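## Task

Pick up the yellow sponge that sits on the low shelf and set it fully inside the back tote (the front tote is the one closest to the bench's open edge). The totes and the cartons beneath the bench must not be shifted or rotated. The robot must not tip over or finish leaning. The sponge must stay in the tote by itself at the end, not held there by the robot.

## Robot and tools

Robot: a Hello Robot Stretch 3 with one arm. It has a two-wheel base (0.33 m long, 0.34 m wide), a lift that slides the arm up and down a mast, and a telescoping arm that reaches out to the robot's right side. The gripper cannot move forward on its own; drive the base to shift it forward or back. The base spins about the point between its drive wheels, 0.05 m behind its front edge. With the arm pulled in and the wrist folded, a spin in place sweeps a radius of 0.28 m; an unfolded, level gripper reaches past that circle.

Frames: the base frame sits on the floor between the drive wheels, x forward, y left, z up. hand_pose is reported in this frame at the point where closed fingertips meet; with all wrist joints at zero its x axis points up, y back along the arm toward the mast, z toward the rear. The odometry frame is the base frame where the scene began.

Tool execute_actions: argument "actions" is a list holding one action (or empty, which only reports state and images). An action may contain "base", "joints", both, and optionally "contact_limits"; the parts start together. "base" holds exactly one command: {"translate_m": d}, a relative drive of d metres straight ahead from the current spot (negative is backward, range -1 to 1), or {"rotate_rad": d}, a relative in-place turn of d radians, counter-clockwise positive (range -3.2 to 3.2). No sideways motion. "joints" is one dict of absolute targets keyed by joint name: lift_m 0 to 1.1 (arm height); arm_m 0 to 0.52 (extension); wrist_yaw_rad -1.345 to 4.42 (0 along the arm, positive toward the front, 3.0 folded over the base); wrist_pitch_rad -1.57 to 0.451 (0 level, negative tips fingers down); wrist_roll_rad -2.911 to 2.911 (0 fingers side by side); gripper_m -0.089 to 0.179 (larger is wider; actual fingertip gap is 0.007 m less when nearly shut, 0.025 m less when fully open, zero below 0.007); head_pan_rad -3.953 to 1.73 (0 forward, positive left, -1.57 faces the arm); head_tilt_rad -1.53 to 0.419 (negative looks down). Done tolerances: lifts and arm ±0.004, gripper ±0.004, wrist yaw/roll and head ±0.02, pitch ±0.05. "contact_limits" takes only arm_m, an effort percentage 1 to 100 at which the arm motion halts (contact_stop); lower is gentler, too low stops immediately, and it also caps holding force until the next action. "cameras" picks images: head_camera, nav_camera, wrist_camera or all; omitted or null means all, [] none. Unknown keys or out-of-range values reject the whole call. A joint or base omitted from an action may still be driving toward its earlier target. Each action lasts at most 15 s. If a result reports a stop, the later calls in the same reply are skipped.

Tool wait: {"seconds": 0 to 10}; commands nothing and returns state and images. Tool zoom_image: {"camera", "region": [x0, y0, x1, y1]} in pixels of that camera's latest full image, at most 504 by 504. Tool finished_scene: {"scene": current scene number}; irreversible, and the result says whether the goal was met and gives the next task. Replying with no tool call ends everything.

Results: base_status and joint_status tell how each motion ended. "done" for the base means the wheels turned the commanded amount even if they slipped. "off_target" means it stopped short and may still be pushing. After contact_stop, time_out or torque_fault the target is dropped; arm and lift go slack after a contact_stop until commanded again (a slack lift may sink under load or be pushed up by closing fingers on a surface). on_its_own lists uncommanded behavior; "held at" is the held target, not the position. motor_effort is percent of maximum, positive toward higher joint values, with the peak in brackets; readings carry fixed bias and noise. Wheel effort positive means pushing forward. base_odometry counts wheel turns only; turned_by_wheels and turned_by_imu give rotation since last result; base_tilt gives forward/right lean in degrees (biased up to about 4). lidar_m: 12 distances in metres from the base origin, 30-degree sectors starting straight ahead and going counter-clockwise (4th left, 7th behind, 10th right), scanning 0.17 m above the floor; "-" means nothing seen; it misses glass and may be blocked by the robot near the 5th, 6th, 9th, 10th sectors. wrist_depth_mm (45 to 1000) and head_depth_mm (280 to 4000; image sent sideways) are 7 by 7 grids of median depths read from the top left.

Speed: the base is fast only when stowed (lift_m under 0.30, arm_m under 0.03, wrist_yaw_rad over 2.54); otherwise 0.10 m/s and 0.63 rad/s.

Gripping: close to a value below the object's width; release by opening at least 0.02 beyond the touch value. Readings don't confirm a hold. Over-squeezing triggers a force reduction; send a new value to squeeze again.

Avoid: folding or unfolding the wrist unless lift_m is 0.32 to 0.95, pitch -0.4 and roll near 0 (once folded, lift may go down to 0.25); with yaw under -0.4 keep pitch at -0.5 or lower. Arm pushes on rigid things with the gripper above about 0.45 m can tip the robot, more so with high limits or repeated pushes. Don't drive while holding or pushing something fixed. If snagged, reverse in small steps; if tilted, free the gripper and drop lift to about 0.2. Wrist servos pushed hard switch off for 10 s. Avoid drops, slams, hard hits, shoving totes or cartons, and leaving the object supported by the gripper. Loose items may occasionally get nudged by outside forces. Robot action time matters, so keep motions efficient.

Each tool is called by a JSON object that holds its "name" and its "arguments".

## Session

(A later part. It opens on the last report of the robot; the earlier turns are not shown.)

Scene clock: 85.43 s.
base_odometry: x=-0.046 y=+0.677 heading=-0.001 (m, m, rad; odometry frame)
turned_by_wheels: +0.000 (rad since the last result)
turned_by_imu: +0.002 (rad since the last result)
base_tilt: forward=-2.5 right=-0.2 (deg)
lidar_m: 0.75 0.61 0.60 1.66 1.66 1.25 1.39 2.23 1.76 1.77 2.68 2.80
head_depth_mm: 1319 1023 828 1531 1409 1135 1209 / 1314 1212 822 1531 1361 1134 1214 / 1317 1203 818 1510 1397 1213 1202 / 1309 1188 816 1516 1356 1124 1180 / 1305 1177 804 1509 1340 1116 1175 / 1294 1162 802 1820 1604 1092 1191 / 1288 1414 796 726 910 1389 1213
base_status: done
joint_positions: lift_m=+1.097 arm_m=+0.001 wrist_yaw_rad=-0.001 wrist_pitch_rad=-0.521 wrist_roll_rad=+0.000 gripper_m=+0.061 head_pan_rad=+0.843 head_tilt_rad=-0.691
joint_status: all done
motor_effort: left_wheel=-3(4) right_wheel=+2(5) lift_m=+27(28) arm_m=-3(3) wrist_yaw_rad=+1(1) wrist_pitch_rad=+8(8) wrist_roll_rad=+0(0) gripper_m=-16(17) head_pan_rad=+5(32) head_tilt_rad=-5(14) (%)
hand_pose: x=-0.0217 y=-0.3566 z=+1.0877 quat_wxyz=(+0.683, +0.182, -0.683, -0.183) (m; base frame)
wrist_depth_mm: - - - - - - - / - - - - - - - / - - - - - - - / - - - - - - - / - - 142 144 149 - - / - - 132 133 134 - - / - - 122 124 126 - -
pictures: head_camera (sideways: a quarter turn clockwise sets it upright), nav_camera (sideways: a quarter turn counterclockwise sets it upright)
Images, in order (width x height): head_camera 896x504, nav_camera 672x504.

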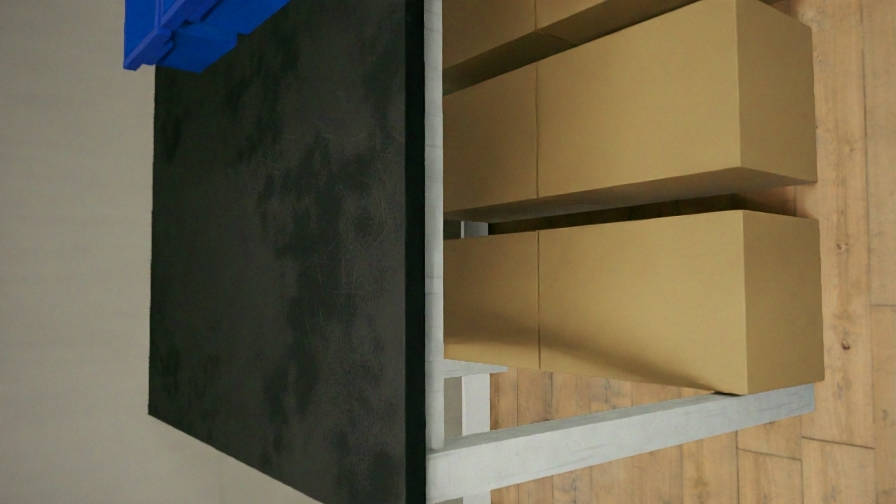

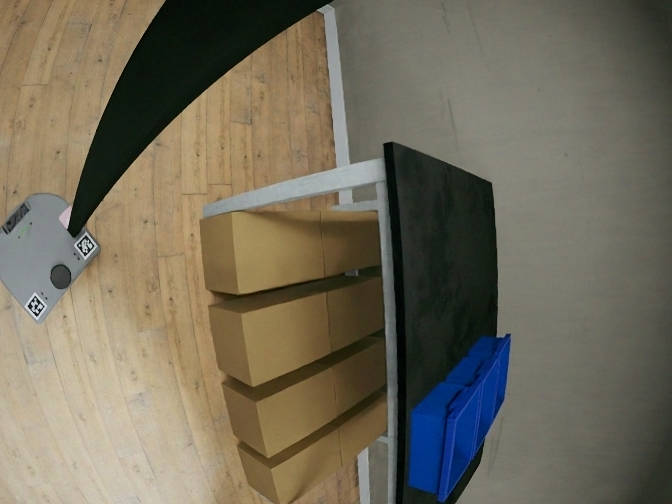

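{"name": "execute_actions", "arguments": {"actions": [{"base": {"translate_m": 0.58}, "joints": {"wrist_pitch_rad": -0.4, "head_pan_rad": 0.85, "head_tilt_rad": -1.0}}], "cameras": ["head_camera", "nav_camera"]}}

Scene clock: 96.33 s.
base_odometry: x=+0.534 y=+0.677 heading=-0.001 (m, m, rad; odometry frame)
turned_by_wheels: +0.000 (rad since the last result)
turned_by_imu: +0.001 (rad since the last result)
base_tilt: forward=-2.4 right=-0.1 (deg)
lidar_m: 0.31 0.25 0.25 0.27 0.42 1.74 1.95 2.60 2.00 2.15 2.40 0.63
head_depth_mm: 544 456 504 399 1102 1006 1133 / 583 454 505 394 1067 1003 1128 / 580 452 501 392 1057 997 1125 / 578 450 501 389 1092 1197 1126 / 575 448 498 386 1052 989 1119 / 550 434 451 384 1048 974 1110 / 724 598 487 435 1083 1024 1116
base_status: done
joint_positions: lift_m=+1.097 arm_m=+0.001 wrist_yaw_rad=-0.001 wrist_pitch_rad=-0.424 wrist_roll_rad=+0.000 gripper_m=+0.061 head_pan_rad=+0.843 head_tilt_rad=-0.987
joint_status: all done
motor_effort: left_wheel=-3(4) right_wheel=+2(5) lift_m=+26(27) arm_m=-3(3) wrist_yaw_rad=+1(1) wrist_pitch_rad=+9(9) wrist_roll_rad=+0(0) gripper_m=-16(16) head_pan_rad=+4(4) head_tilt_rad=-6(27) (%)
hand_pose: x=-0.0217 y=-0.3700 z=+1.1087 quat_wxyz=(+0.691, +0.149, -0.691, -0.149) (m; base frame)
wrist_depth_mm: - - - - - - - / - - - - - - - / - - - - - - - / - - - - - - - / - - 142 144 148 - - / - - 131 133 134 - - / - - 122 124 126 - -
pictures: head_camera (sideways: a quarter turn clockwise sets it upright), nav_camera (sideways: a quarter turn counterclockwise sets it upright)
Images, in order (width x height): head_camera 896x504, nav_camera 672x504.

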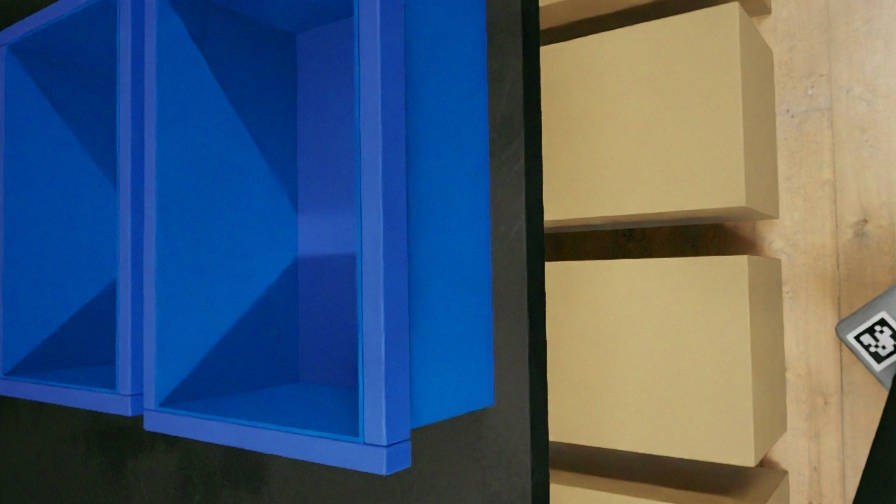

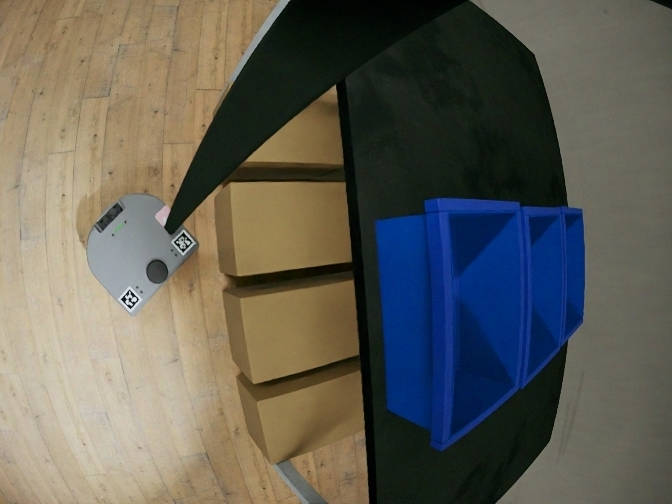

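{"name": "execute_actions", "arguments": {"actions": [{"base": {"rotate_rad": 2.424}, "joints": {"head_pan_rad": -1.577, "head_tilt_rad": -0.457}}], "cameras": ["head_camera", "nav_camera", "wrist_camera"]}}

Scene clock: 104.27 s.
base_odometry: x=+0.534 y=+0.677 heading=+2.423 (m, m, rad; odometry frame)
turned_by_wheels: +2.424 (rad since the last result)
turned_by_imu: +2.416 (rad since the last result)
base_tilt: forward=-2.6 right=-0.1 (deg)
lidar_m: 1.74 1.96 2.69 2.00 2.03 2.65 2.35 0.37 0.27 0.25 0.25 0.34
head_depth_mm: 990 - - - - - - / 993 - - - - - - / 991 - - - - - - / 987 1059 1111 517 - 500 336 / 984 1058 1128 673 485 500 330 / 980 1046 1138 913 488 400 328 / 975 1049 1134 902 646 504 402
base_status: done
joint_positions: lift_m=+1.097 arm_m=+0.001 wrist_yaw_rad=-0.001 wrist_pitch_rad=-0.424 wrist_roll_rad=+0.000 gripper_m=+0.061 head_pan_rad=-1.570 head_tilt_rad=-0.465
joint_status: all done
motor_effort: left_wheel=-2(7) right_wheel=+2(4) lift_m=+27(27) arm_m=-3(4) wrist_yaw_rad=+1(1) wrist_pitch_rad=+8(9) wrist_roll_rad=+0(0) gripper_m=-17(17) head_pan_rad=-5(57) head_tilt_rad=+3(33) (%)
hand_pose: x=-0.0217 y=-0.3701 z=+1.1088 quat_wxyz=(+0.691, +0.149, -0.691, -0.149) (m; base frame)
wrist_depth_mm: 819 807 834 842 858 859 874 / 894 878 860 910 936 937 957 / 731 736 609 472 517 769 806 / 563 565 453 468 475 593 597 / 459 460 143 144 148 307 486 / 390 - 131 132 134 270 407 / 343 198 122 124 126 293 232
pictures: head_camera (sideways: a quarter turn clockwise sets it upright), nav_camera (sideways: a quarter turn counterclockwise sets it upright), wrist_camera
Images, in order (width x height): head_camera 896x504, nav_camera 672x504, wrist_camera 644x364.

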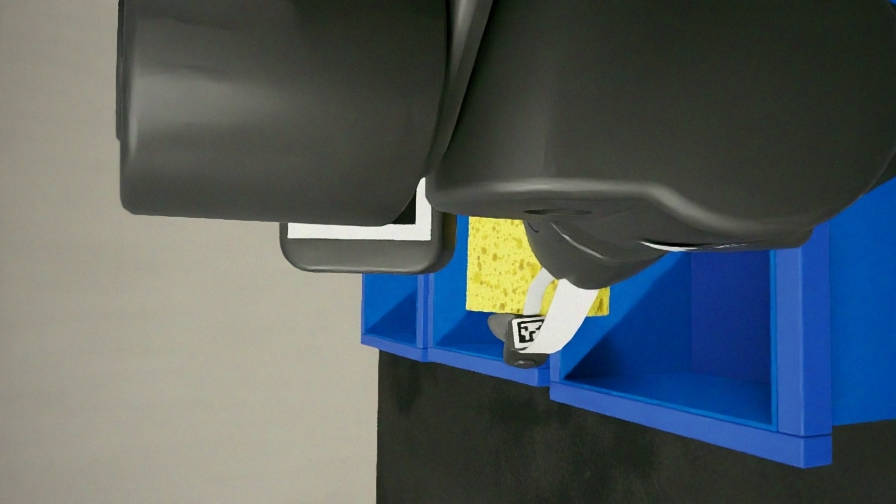

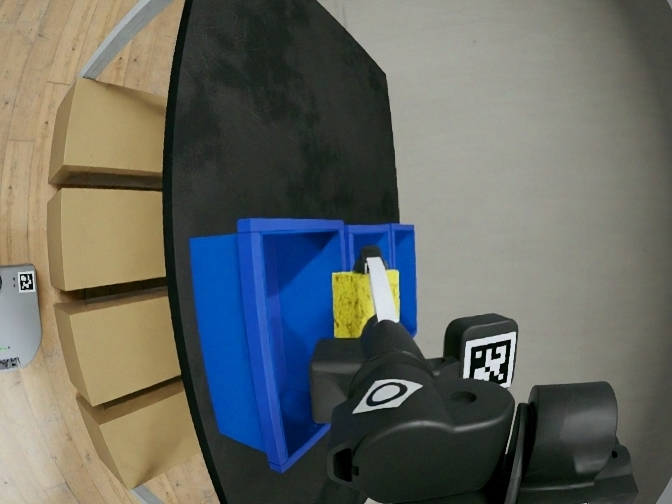

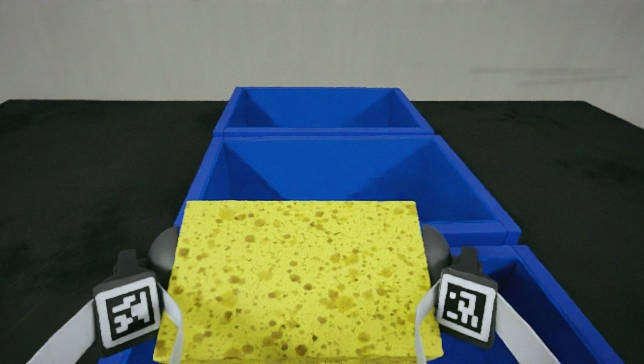

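{"name": "execute_actions", "arguments": {"actions": [{"base": {"translate_m": -0.072}, "joints": {"arm_m": 0.2}}], "cameras": []}}

{"name": "execute_actions", "arguments": {"actions": [{"base": {"rotate_rad": -0.5}}], "cameras": []}}

{"name": "execute_actions", "arguments": {"actions": [{"base": {"translate_m": 0.073}}], "cameras": ["nav_camera"]}}

{"name": "execute_actions", "arguments": {"actions": [{"base": {"rotate_rad": 0.5}, "joints": {"arm_m": 0.38}}], "cameras": ["all"]}}

Scene clock: 115.87 s.
base_odometry: x=+0.588 y=+0.629 heading=+2.423 (m, m, rad; odometry frame)
turned_by_wheels: +0.000 (rad since the last result)
turned_by_imu: -0.001 (rad since the last result)
base_tilt: forward=-2.4 right=-0.2 (deg)
lidar_m: 1.80 2.02 2.71 1.99 2.02 2.65 2.28 0.37 0.26 0.25 0.26 0.34
head_depth_mm: 985 - - 950 671 384 344 / 976 - - 892 489 481 341 / 995 - - 694 495 508 339 / 995 1062 1152 684 493 506 337 / 984 1062 1130 686 488 503 335 / 986 1052 1129 684 486 502 333 / 984 1054 1131 901 478 477 330
base_status: done
joint_positions: lift_m=+1.097 arm_m=+0.200 wrist_yaw_rad=-0.001 wrist_pitch_rad=-0.423 wrist_roll_rad=+0.000 gripper_m=+0.061 head_pan_rad=-1.570 head_tilt_rad=-0.465
joint_status: all done
motor_effort: left_wheel=-2(7) right_wheel=+2(2) lift_m=+27(27) arm_m=+3(3) wrist_yaw_rad=+1(1) wrist_pitch_rad=+8(8) wrist_roll_rad=+0(0) gripper_m=-17(16) head_pan_rad=-5(6) head_tilt_rad=+4(3) (%)
hand_pose: x=-0.0217 y=-0.5684 z=+1.1090 quat_wxyz=(+0.691, +0.148, -0.691, -0.149) (m; base frame)
wrist_depth_mm: 639 639 652 673 671 679 695 / 681 705 719 722 745 751 754 / 708 727 730 746 767 783 792 / 561 417 480 478 561 591 604 / 439 297 143 144 149 479 484 / 254 - 132 133 134 404 404 / 237 308 121 124 125 338 350
pictures: none
No camera images: the call's "cameras" was empty. Leave "cameras" out to get every camera's image.

Scene clock: 117.60 s.
base_odometry: x=+0.588 y=+0.629 heading=+1.923 (m, m, rad; odometry frame)
turned_by_wheels: -0.500 (rad since the last result)
turned_by_imu: -0.499 (rad since the last result)
base_tilt: forward=-2.6 right=-0.1 (deg)
lidar_m: 0.35 1.81 2.02 2.69 1.99 2.04 2.68 2.28 0.36 0.26 0.25 0.26
head_depth_mm: 1376 - - 949 673 519 1384 / 1269 - - 941 668 518 1036 / 1225 - - 837 662 514 431 / 1160 1218 1308 789 657 513 418 / 1093 1176 1255 890 656 365 381 / 1037 1108 1184 912 489 469 344 / 987 1050 1133 668 476 486 318
base_status: done
joint_positions: lift_m=+1.097 arm_m=+0.200 wrist_yaw_rad=-0.001 wrist_pitch_rad=-0.423 wrist_roll_rad=+0.000 gripper_m=+0.061 head_pan_rad=-1.570 head_tilt_rad=-0.465
joint_status: not commanded
motor_effort: left_wheel=+3(7) right_wheel=-2(6) lift_m=+27(27) arm_m=+3(3) wrist_yaw_rad=+1(1) wrist_pitch_rad=+8(8) wrist_roll_rad=+0(0) gripper_m=-17(16) head_pan_rad=-5(5) head_tilt_rad=+4(3) (%)
hand_pose: x=-0.0217 y=-0.5684 z=+1.1090 quat_wxyz=(+0.691, +0.148, -0.691, -0.149) (m; base frame)
wrist_depth_mm: 596 675 738 873 - - - / 642 713 789 936 - - - / 659 711 735 773 - - - / 566 564 580 583 577 - - / 437 473 143 144 148 482 - / 381 - 131 133 134 400 408 / 332 321 122 124 125 336 351
pictures: none
No camera images: the call's "cameras" was empty. Leave "cameras" out to get every camera's image.

Scene clock: 119.50 s.
base_odometry: x=+0.563 y=+0.698 heading=+1.923 (m, m, rad; odometry frame)
turned_by_wheels: +0.000 (rad since the last result)
turned_by_imu: +0.000 (rad since the last result)
base_tilt: forward=-2.5 right=-0.2 (deg)
lidar_m: 0.30 1.76 1.99 2.72 2.03 2.08 2.75 2.35 0.31 0.23 0.21 0.22
head_depth_mm: 1326 - - 950 670 519 446 / 1221 - - 942 669 517 422 / 1180 - - 835 663 367 389 / 1108 1180 1273 788 660 421 343 / 1056 1138 1199 892 481 491 317 / 1008 1072 1154 673 470 477 423 / 954 1025 1086 649 458 457 422
base_status: done
joint_positions: lift_m=+1.097 arm_m=+0.200 wrist_yaw_rad=-0.001 wrist_pitch_rad=-0.423 wrist_roll_rad=+0.000 gripper_m=+0.061 head_pan_rad=-1.570 head_tilt_rad=-0.465
joint_status: not commanded
motor_effort: left_wheel=+3(8) right_wheel=-3(4) lift_m=+27(27) arm_m=+2(2) wrist_yaw_rad=+1(2) wrist_pitch_rad=+8(8) wrist_roll_rad=+0(0) gripper_m=-16(16) head_pan_rad=-5(5) head_tilt_rad=+4(3) (%)
hand_pose: x=-0.0217 y=-0.5684 z=+1.1090 quat_wxyz=(+0.691, +0.148, -0.691, -0.149) (m; base frame)
wrist_depth_mm: 569 636 720 839 986 - - / 603 675 771 895 - - - / 622 693 741 762 812 - - / 393 569 577 580 584 599 - / 306 474 143 144 147 480 483 / 248 - 132 133 134 404 406 / 261 201 122 124 125 336 348
pictures: nav_camera (sideways: a quarter turn counterclockwise sets it upright)
Images, in order (width x height): nav_camera 672x504.

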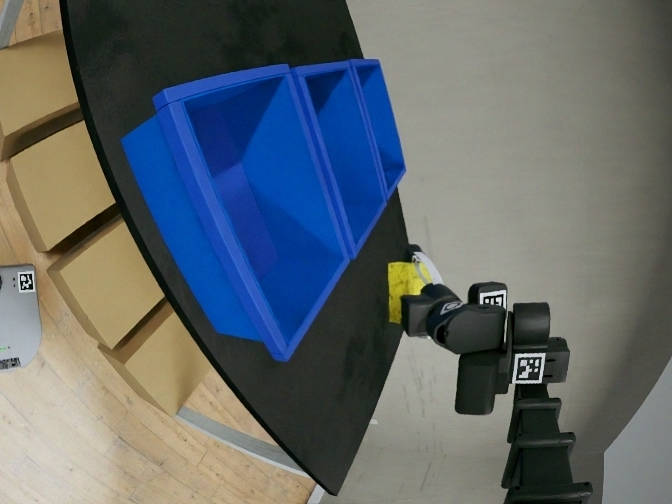

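Scene clock: 122.07 s.
base_odometry: x=+0.563 y=+0.698 heading=+2.423 (m, m, rad; odometry frame)
turned_by_wheels: +0.500 (rad since the last result)
turned_by_imu: +0.498 (rad since the last result)
base_tilt: forward=-2.5 right=-0.2 (deg)
lidar_m: 1.81 1.75 2.34 2.03 2.06 2.71 2.34 0.32 0.23 0.21 0.22 0.29
head_depth_mm: 953 1066 1128 952 480 476 431 / 953 - 1121 662 477 476 429 / 949 - 1089 662 474 474 428 / 954 1013 704 658 472 472 427 / 956 1026 1089 657 469 468 424 / 947 1019 1100 861 466 459 412 / 946 1013 1095 902 646 474 305
base_status: done
joint_positions: lift_m=+1.097 arm_m=+0.380 wrist_yaw_rad=+0.000 wrist_pitch_rad=-0.423 wrist_roll_rad=+0.000 gripper_m=+0.061 head_pan_rad=-1.570 head_tilt_rad=-0.465
joint_status: all done
motor_effort: left_wheel=-2(6) right_wheel=+2(6) lift_m=+27(27) arm_m=+2(3) wrist_yaw_rad=+0(1) wrist_pitch_rad=+8(8) wrist_roll_rad=+0(0) gripper_m=-17(17) head_pan_rad=-4(5) head_tilt_rad=+3(4) (%)
hand_pose: x=-0.0216 y=-0.7485 z=+1.1090 quat_wxyz=(+0.692, +0.148, -0.691, -0.149) (m; base frame)
wrist_depth_mm: 449 451 457 469 478 477 487 / 485 486 494 503 521 519 525 / 514 529 527 547 559 567 574 / 543 557 565 571 589 600 593 / 459 470 143 145 149 476 481 / 387 - 131 132 134 269 410 / 344 216 122 123 126 253 348
pictures: head_camera (sideways: a quarter turn clockwise sets it upright), nav_camera (sideways: a quarter turn counterclockwise sets it upright), wrist_camera
Images, in order (width x height): head_camera 896x504, nav_camera 672x504, wrist_camera 644x364.

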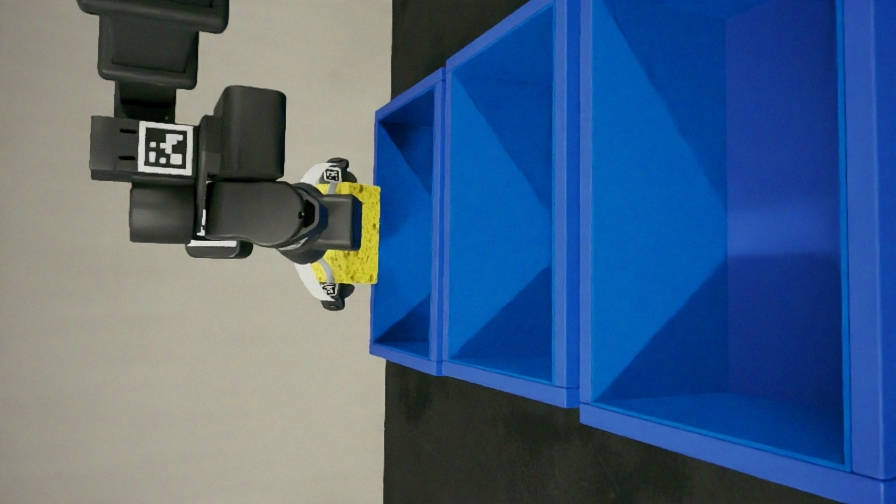

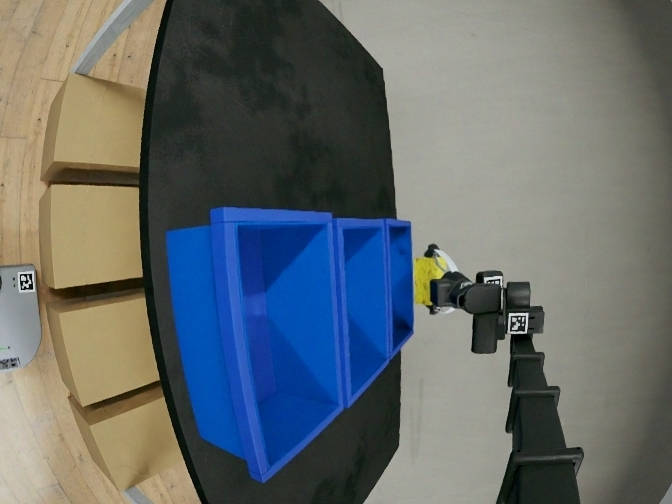

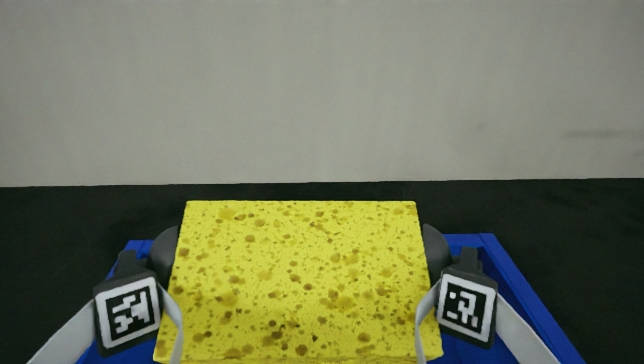

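{"name": "execute_actions", "arguments": {"actions": [{"joints": {"arm_m": 0.5}}], "cameras": ["head_camera"]}}

{"name": "execute_actions", "arguments": {"actions": [{"joints": {"wrist_pitch_rad": -0.84}}], "cameras": ["head_camera", "wrist_camera"]}}

Scene clock: 126.80 s.
base_odometry: x=+0.563 y=+0.698 heading=+2.423 (m, m, rad; odometry frame)
turned_by_wheels: +0.000 (rad since the last result)
turned_by_imu: +0.000 (rad since the last result)
base_tilt: forward=-2.5 right=+0.0 (deg)
lidar_m: 1.81 1.76 2.34 2.03 2.06 2.70 2.35 0.32 0.23 0.21 0.22 0.29
head_depth_mm: 953 1065 1123 952 479 477 432 / 953 1047 1109 665 476 476 429 / 945 - 1087 660 474 472 428 / 953 1020 829 658 471 472 427 / 950 1022 1098 655 467 469 425 / 948 1016 1097 861 465 459 412 / 947 1012 1096 903 647 475 305
base_status: not commanded
joint_positions: lift_m=+1.097 arm_m=+0.500 wrist_yaw_rad=+0.000 wrist_pitch_rad=-0.423 wrist_roll_rad=+0.000 gripper_m=+0.061 head_pan_rad=-1.570 head_tilt_rad=-0.465
joint_status: all done
motor_effort: left_wheel=-2(2) right_wheel=+1(1) lift_m=+27(27) arm_m=+2(2) wrist_yaw_rad=+1(1) wrist_pitch_rad=+8(8) wrist_roll_rad=+0(0) gripper_m=-16(17) head_pan_rad=-4(5) head_tilt_rad=+3(3) (%)
hand_pose: x=-0.0216 y=-0.8685 z=+1.1090 quat_wxyz=(+0.692, +0.148, -0.691, -0.149) (m; base frame)
wrist_depth_mm: 344 342 350 358 364 373 378 / 370 377 375 383 395 401 404 / 396 399 407 416 426 434 447 / 432 444 437 450 460 468 485 / 447 459 143 145 149 481 488 / 387 - 132 132 134 410 406 / 339 317 122 123 126 338 347
pictures: head_camera (sideways: a quarter turn clockwise sets it upright)
Images, in order (width x height): head_camera 896x504.

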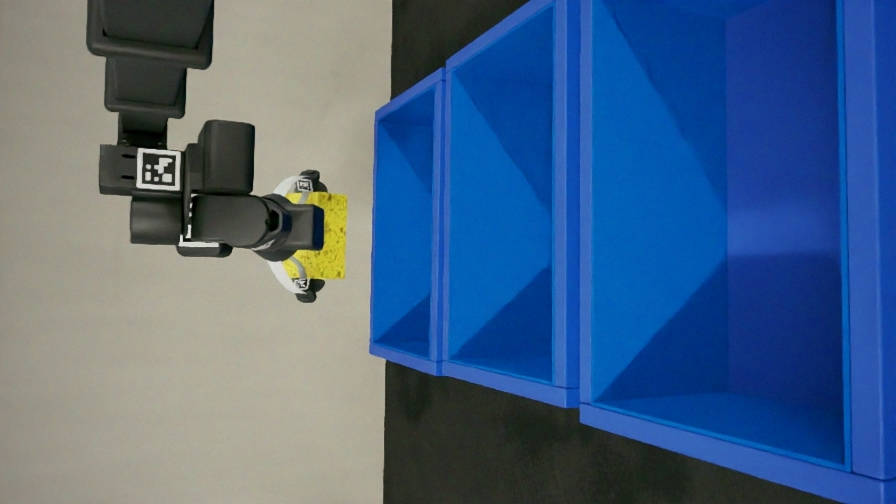

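Scene clock: 128.40 s.
base_odometry: x=+0.563 y=+0.698 heading=+2.423 (m, m, rad; odometry frame)
turned_by_wheels: +0.000 (rad since the last result)
turned_by_imu: +0.000 (rad since the last result)
base_tilt: forward=-2.5 right=-0.1 (deg)
lidar_m: 1.81 1.75 2.34 2.03 2.07 2.71 2.34 0.32 0.23 0.21 0.22 0.29
head_depth_mm: 953 1070 1123 953 480 475 431 / 954 1042 1109 666 476 477 429 / 952 - 1105 659 473 475 429 / 955 1023 1097 661 471 472 426 / 949 1020 1093 652 469 468 425 / 945 1020 1100 860 466 459 412 / 946 1018 1097 900 648 474 306
base_status: not commanded
joint_positions: lift_m=+1.098 arm_m=+0.500 wrist_yaw_rad=+0.000 wrist_pitch_rad=-0.847 wrist_roll_rad=+0.000 gripper_m=+0.061 head_pan_rad=-1.570 head_tilt_rad=-0.465
joint_status: all done
motor_effort: left_wheel=-2(2) right_wheel=+2(2) lift_m=+25(27) arm_m=+2(2) wrist_yaw_rad=+1(1) wrist_pitch_rad=+3(9) wrist_roll_rad=+0(0) gripper_m=-16(16) head_pan_rad=-5(5) head_tilt_rad=+4(3) (%)
hand_pose: x=-0.0216 y=-0.7964 z=+1.0283 quat_wxyz=(+0.645, +0.291, -0.644, -0.291) (m; base frame)
wrist_depth_mm: 414 418 424 425 436 440 452 / 381 390 397 396 409 411 416 / 343 347 350 358 355 362 371 / 176 178 178 181 185 190 195 / 186 206 135 137 139 225 177 / 180 - 130 132 133 233 170 / - 228 127 128 129 241 171
pictures: head_camera (sideways: a quarter turn clockwise sets it upright), wrist_camera
Images, in order (width x height): head_camera 896x504, wrist_camera 644x364.

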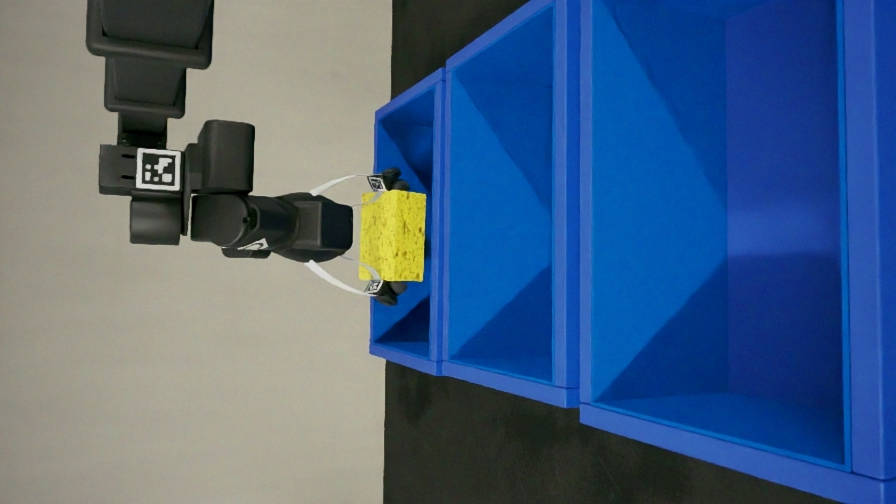

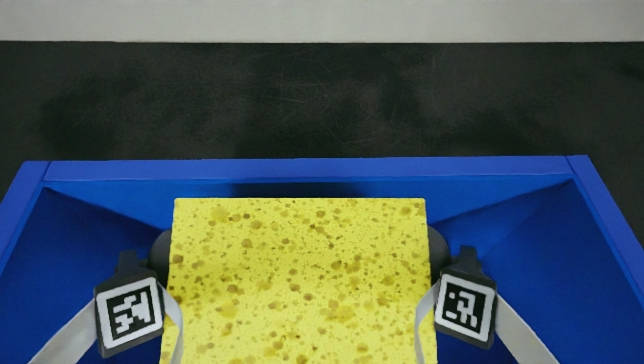

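{"name": "execute_actions", "arguments": {"actions": [{"joints": {"arm_m": 0.477}}], "cameras": ["wrist_camera"]}}

{"name": "execute_actions", "arguments": {"actions": [{"joints": {"lift_m": 1.035}}], "cameras": ["head_camera", "wrist_camera"]}}

Scene clock: 133.93 s.
base_odometry: x=+0.563 y=+0.698 heading=+2.423 (m, m, rad; odometry frame)
turned_by_wheels: +0.000 (rad since the last result)
turned_by_imu: +0.000 (rad since the last result)
base_tilt: forward=-2.6 right=-0.1 (deg)
lidar_m: 1.81 1.76 2.34 2.03 2.06 2.69 2.35 0.32 0.23 0.21 0.22 0.29
head_depth_mm: 958 1067 1124 948 479 476 431 / 959 1043 1113 665 477 476 429 / 952 - 1104 664 473 473 428 / 954 1022 1091 659 470 470 427 / 951 1026 1098 654 468 469 426 / 943 1020 1105 861 465 459 412 / 943 1011 1090 903 650 475 306
base_status: not commanded
joint_positions: lift_m=+1.098 arm_m=+0.477 wrist_yaw_rad=+0.000 wrist_pitch_rad=-0.847 wrist_roll_rad=+0.000 gripper_m=+0.061 head_pan_rad=-1.570 head_tilt_rad=-0.465
joint_status: all done
motor_effort: left_wheel=-2(2) right_wheel=+1(2) lift_m=+25(25) arm_m=-3(4) wrist_yaw_rad=+1(1) wrist_pitch_rad=+3(3) wrist_roll_rad=+0(0) gripper_m=-17(16) head_pan_rad=-4(5) head_tilt_rad=+3(4) (%)
hand_pose: x=-0.0216 y=-0.7738 z=+1.0283 quat_wxyz=(+0.645, +0.291, -0.644, -0.291) (m; base frame)
wrist_depth_mm: 420 423 435 435 449 453 469 / 380 390 388 402 404 412 419 / 332 192 195 196 200 201 374 / 180 209 204 208 213 218 195 / 183 232 134 136 139 246 179 / 178 - 131 131 134 232 171 / - 225 126 128 130 243 171
pictures: wrist_camera
Images, in order (width x height): wrist_camera 644x364.

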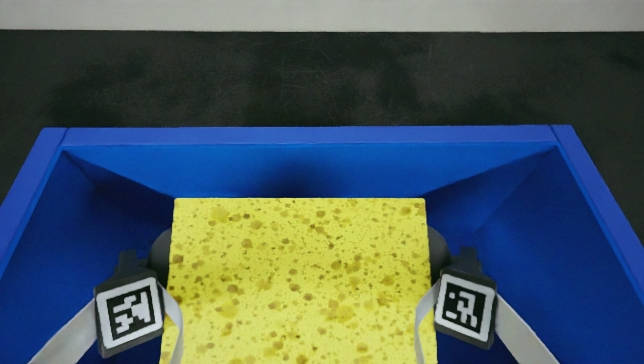

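Scene clock: 135.33 s.
base_odometry: x=+0.563 y=+0.698 heading=+2.423 (m, m, rad; odometry frame)
turned_by_wheels: +0.000 (rad since the last result)
turned_by_imu: +0.000 (rad since the last result)
base_tilt: forward=-2.5 right=-0.2 (deg)
lidar_m: 1.81 1.76 2.34 2.03 2.07 2.70 2.34 0.32 0.23 0.21 0.22 0.29
head_depth_mm: 964 1029 - 947 479 476 431 / 965 1023 1138 665 476 477 430 / 961 1007 1098 660 474 473 428 / 951 1026 1093 651 471 471 425 / 949 1022 1094 655 468 468 425 / 948 1011 1101 863 466 458 412 / 944 1017 1092 900 646 476 306
base_status: not commanded
joint_positions: lift_m=+1.036 arm_m=+0.477 wrist_yaw_rad=+0.000 wrist_pitch_rad=-0.848 wrist_roll_rad=+0.000 gripper_m=+0.061 head_pan_rad=-1.570 head_tilt_rad=-0.465
joint_status: all done
motor_effort: left_wheel=-2(2) right_wheel=+2(2) lift_m=+11(23) arm_m=-3(3) wrist_yaw_rad=+0(1) wrist_pitch_rad=+3(3) wrist_roll_rad=+0(0) gripper_m=-16(17) head_pan_rad=-6(6) head_tilt_rad=+3(2) (%)
hand_pose: x=-0.0216 y=-0.7737 z=+0.9662 quat_wxyz=(+0.645, +0.291, -0.644, -0.291) (m; base frame)
wrist_depth_mm: 239 141 144 146 356 357 365 / 145 147 148 151 153 154 155 / 170 173 175 178 181 184 169 / 184 209 206 209 214 219 170 / 185 213 135 136 138 222 170 / 179 - 130 132 134 206 172 / - 179 126 129 129 189 171
pictures: head_camera (sideways: a quarter turn clockwise sets it upright), wrist_camera
Images, in order (width x height): head_camera 896x504, wrist_camera 644x364.

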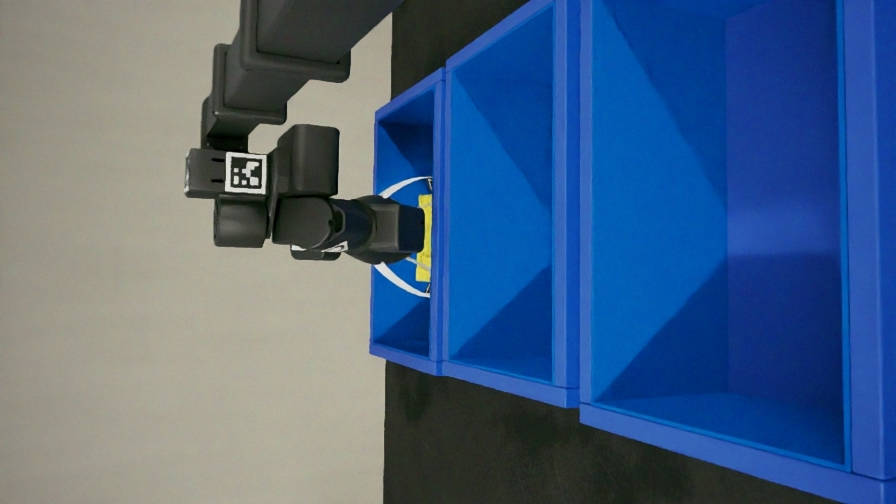

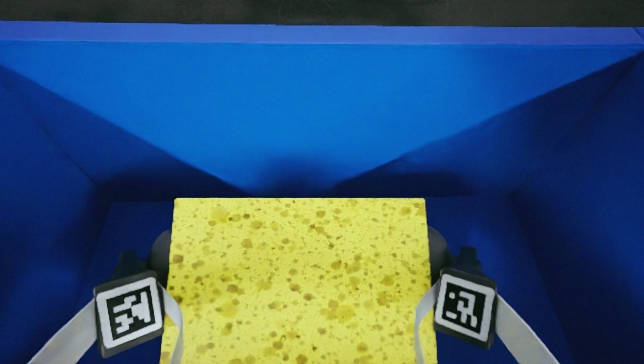

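{"name": "execute_actions", "arguments": {"actions": [{"joints": {"lift_m": 1.02}}], "cameras": ["wrist_camera"]}}

{"name": "execute_actions", "arguments": {"actions": [{"joints": {"gripper_m": 0.15}}], "cameras": ["head_camera", "wrist_camera"]}}

Scene clock: 136.90 s.
base_odometry: x=+0.563 y=+0.698 heading=+2.423 (m, m, rad; odometry frame)
turned_by_wheels: +0.000 (rad since the last result)
turned_by_imu: +0.000 (rad since the last result)
base_tilt: forward=-2.5 right=+0.0 (deg)
lidar_m: 1.81 1.75 2.34 2.03 2.07 2.70 2.35 0.32 0.23 0.21 0.22 0.29
head_depth_mm: 965 1044 - 898 480 476 431 / 964 1024 1139 664 477 478 430 / 961 1020 - 660 473 474 429 / 956 1030 1097 650 471 471 427 / 947 1021 1092 653 468 468 425 / 948 1017 1094 864 467 459 411 / 942 1014 1095 906 648 474 306
base_status: not commanded
joint_positions: lift_m=+1.021 arm_m=+0.477 wrist_yaw_rad=+0.000 wrist_pitch_rad=-0.848 wrist_roll_rad=+0.000 gripper_m=+0.061 head_pan_rad=-1.570 head_tilt_rad=-0.465
joint_status: all done
motor_effort: left_wheel=-2(2) right_wheel=+1(2) lift_m=+11(12) arm_m=-3(3) wrist_yaw_rad=+1(1) wrist_pitch_rad=+3(3) wrist_roll_rad=+0(0) gripper_m=-16(17) head_pan_rad=-5(5) head_tilt_rad=+3(4) (%)
hand_pose: x=-0.0216 y=-0.7737 z=+0.9512 quat_wxyz=(+0.645, +0.291, -0.644, -0.291) (m; base frame)
wrist_depth_mm: 126 127 129 130 132 134 136 / 145 146 148 151 151 155 156 / 170 172 175 178 181 185 169 / 185 209 205 210 216 219 170 / 185 199 134 136 139 208 171 / 179 - 131 132 134 193 171 / - 165 126 128 129 174 171
pictures: wrist_camera
Images, in order (width x height): wrist_camera 644x364.

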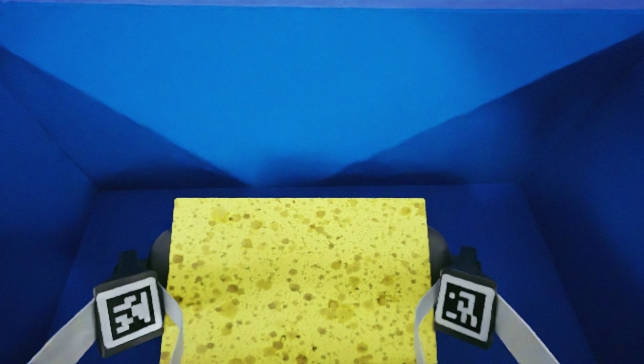

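Scene clock: 138.30 s.
base_odometry: x=+0.563 y=+0.698 heading=+2.423 (m, m, rad; odometry frame)
turned_by_wheels: +0.000 (rad since the last result)
turned_by_imu: +0.000 (rad since the last result)
base_tilt: forward=-2.6 right=-0.2 (deg)
lidar_m: 1.81 1.75 2.34 2.03 2.07 2.70 2.35 0.32 0.23 0.21 0.22 0.29
head_depth_mm: 962 1038 - 899 480 476 431 / 963 1022 1133 668 477 478 431 / 955 1018 - 656 474 475 428 / 955 1024 1090 650 471 472 426 / 949 1022 1089 652 468 467 423 / 948 1021 1107 862 466 459 412 / 945 1016 1090 901 645 474 306
base_status: not commanded
joint_positions: lift_m=+1.021 arm_m=+0.477 wrist_yaw_rad=+0.000 wrist_pitch_rad=-0.848 wrist_roll_rad=+0.000 gripper_m=+0.150 head_pan_rad=-1.570 head_tilt_rad=-0.465
joint_status: all done
motor_effort: left_wheel=-2(2) right_wheel=+1(2) lift_m=+11(10) arm_m=-3(3) wrist_yaw_rad=+0(0) wrist_pitch_rad=+3(3) wrist_roll_rad=+0(0) gripper_m=+1(81) head_pan_rad=-5(5) head_tilt_rad=+4(4) (%)
hand_pose: x=-0.0216 y=-0.7737 z=+0.9512 quat_wxyz=(+0.645, +0.291, -0.644, -0.291) (m; base frame)
wrist_depth_mm: 127 128 129 131 132 133 136 / 145 146 149 152 153 155 157 / 170 173 176 177 181 184 170 / 185 209 205 217 219 219 171 / 183 202 155 156 163 210 171 / - 185 142 143 149 - 170 / - 168 136 134 138 173 165
pictures: head_camera (sideways: a quarter turn clockwise sets it upright), wrist_camera
Images, in order (width x height): head_camera 896x504, wrist_camera 644x364.

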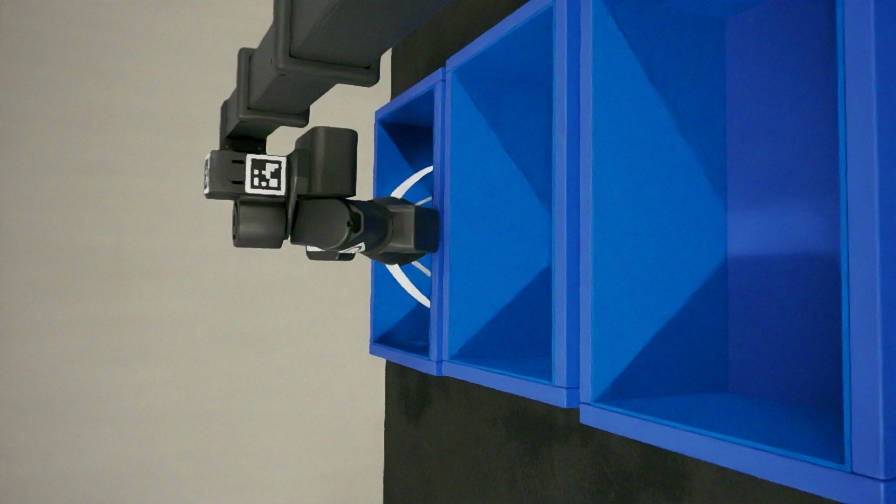

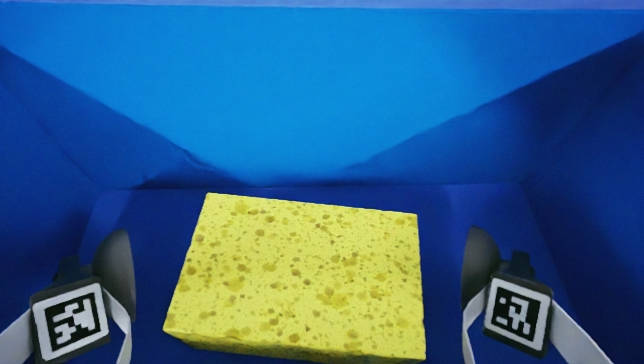

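The sponge dropped flat. Raise the lift straight up to clear it.

{"name": "execute_actions", "arguments": {"actions": [{"joints": {"lift_m": 1.098}}], "cameras": ["head_camera", "wrist_camera"]}}

Scene clock: 140.27 s.
base_odometry: x=+0.563 y=+0.698 heading=+2.423 (m, m, rad; odometry frame)
turned_by_wheels: +0.000 (rad since the last result)
turned_by_imu: +0.000 (rad since the last result)
base_tilt: forward=-2.6 right=-0.1 (deg)
lidar_m: 1.81 1.76 2.34 2.03 2.07 2.71 2.35 0.32 0.23 0.21 0.22 0.29
head_depth_mm: 956 1063 1125 947 480 475 432 / 958 1045 1114 664 476 476 430 / 949 - 1101 660 473 473 429 / 963 1031 1088 657 471 471 426 / 951 1024 1087 652 467 468 426 / 950 1019 1102 862 467 459 412 / 944 1017 1096 902 649 474 305
base_status: not commanded
joint_positions: lift_m=+1.097 arm_m=+0.477 wrist_yaw_rad=+0.000 wrist_pitch_rad=-0.848 wrist_roll_rad=+0.000 gripper_m=+0.150 head_pan_rad=-1.570 head_tilt_rad=-0.465
joint_status: all done
motor_effort: left_wheel=-2(2) right_wheel=+2(1) lift_m=+27(27) arm_m=-3(3) wrist_yaw_rad=+0(0) wrist_pitch_rad=+3(3) wrist_roll_rad=+0(0) gripper_m=+0(0) head_pan_rad=-5(4) head_tilt_rad=+4(3) (%)
hand_pose: x=-0.0216 y=-0.7737 z=+1.0281 quat_wxyz=(+0.645, +0.291, -0.644, -0.291) (m; base frame)
wrist_depth_mm: 419 426 440 438 442 456 457 / 374 390 393 393 404 407 423 / 331 190 194 196 199 201 369 / 180 209 213 219 224 218 196 / 185 255 274 279 280 232 178 / - 260 226 220 266 - 172 / - 239 204 203 246 244 164
pictures: head_camera (sideways: a quarter turn clockwise sets it upright), wrist_camera
Images, in order (width x height): head_camera 896x504, wrist_camera 644x364.

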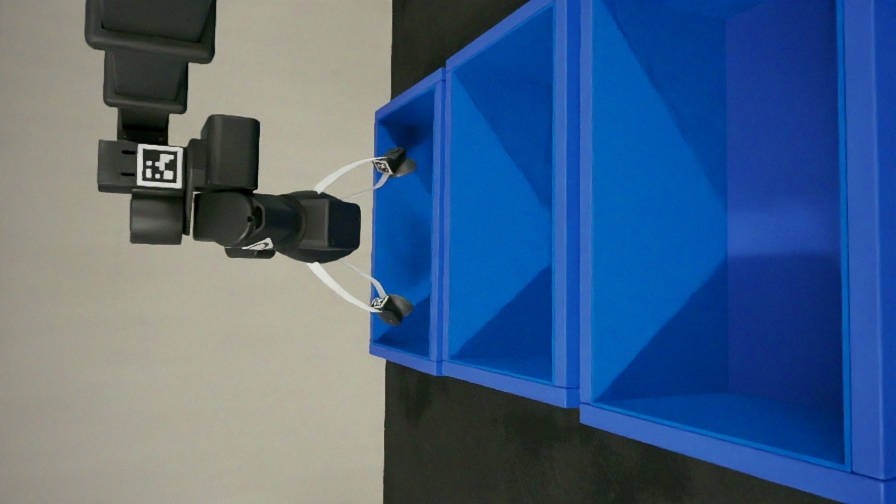

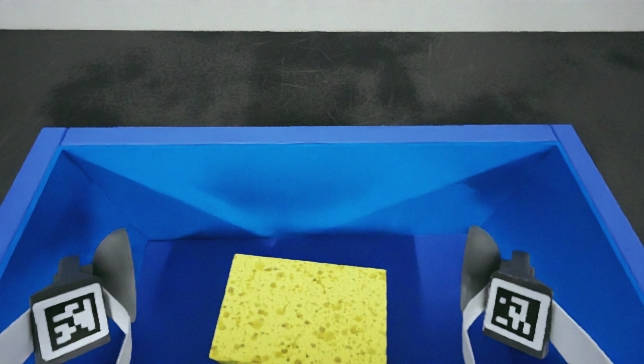

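{"name": "finished_scene", "arguments": {"scene": 2}}

The scene is finished: the task was done.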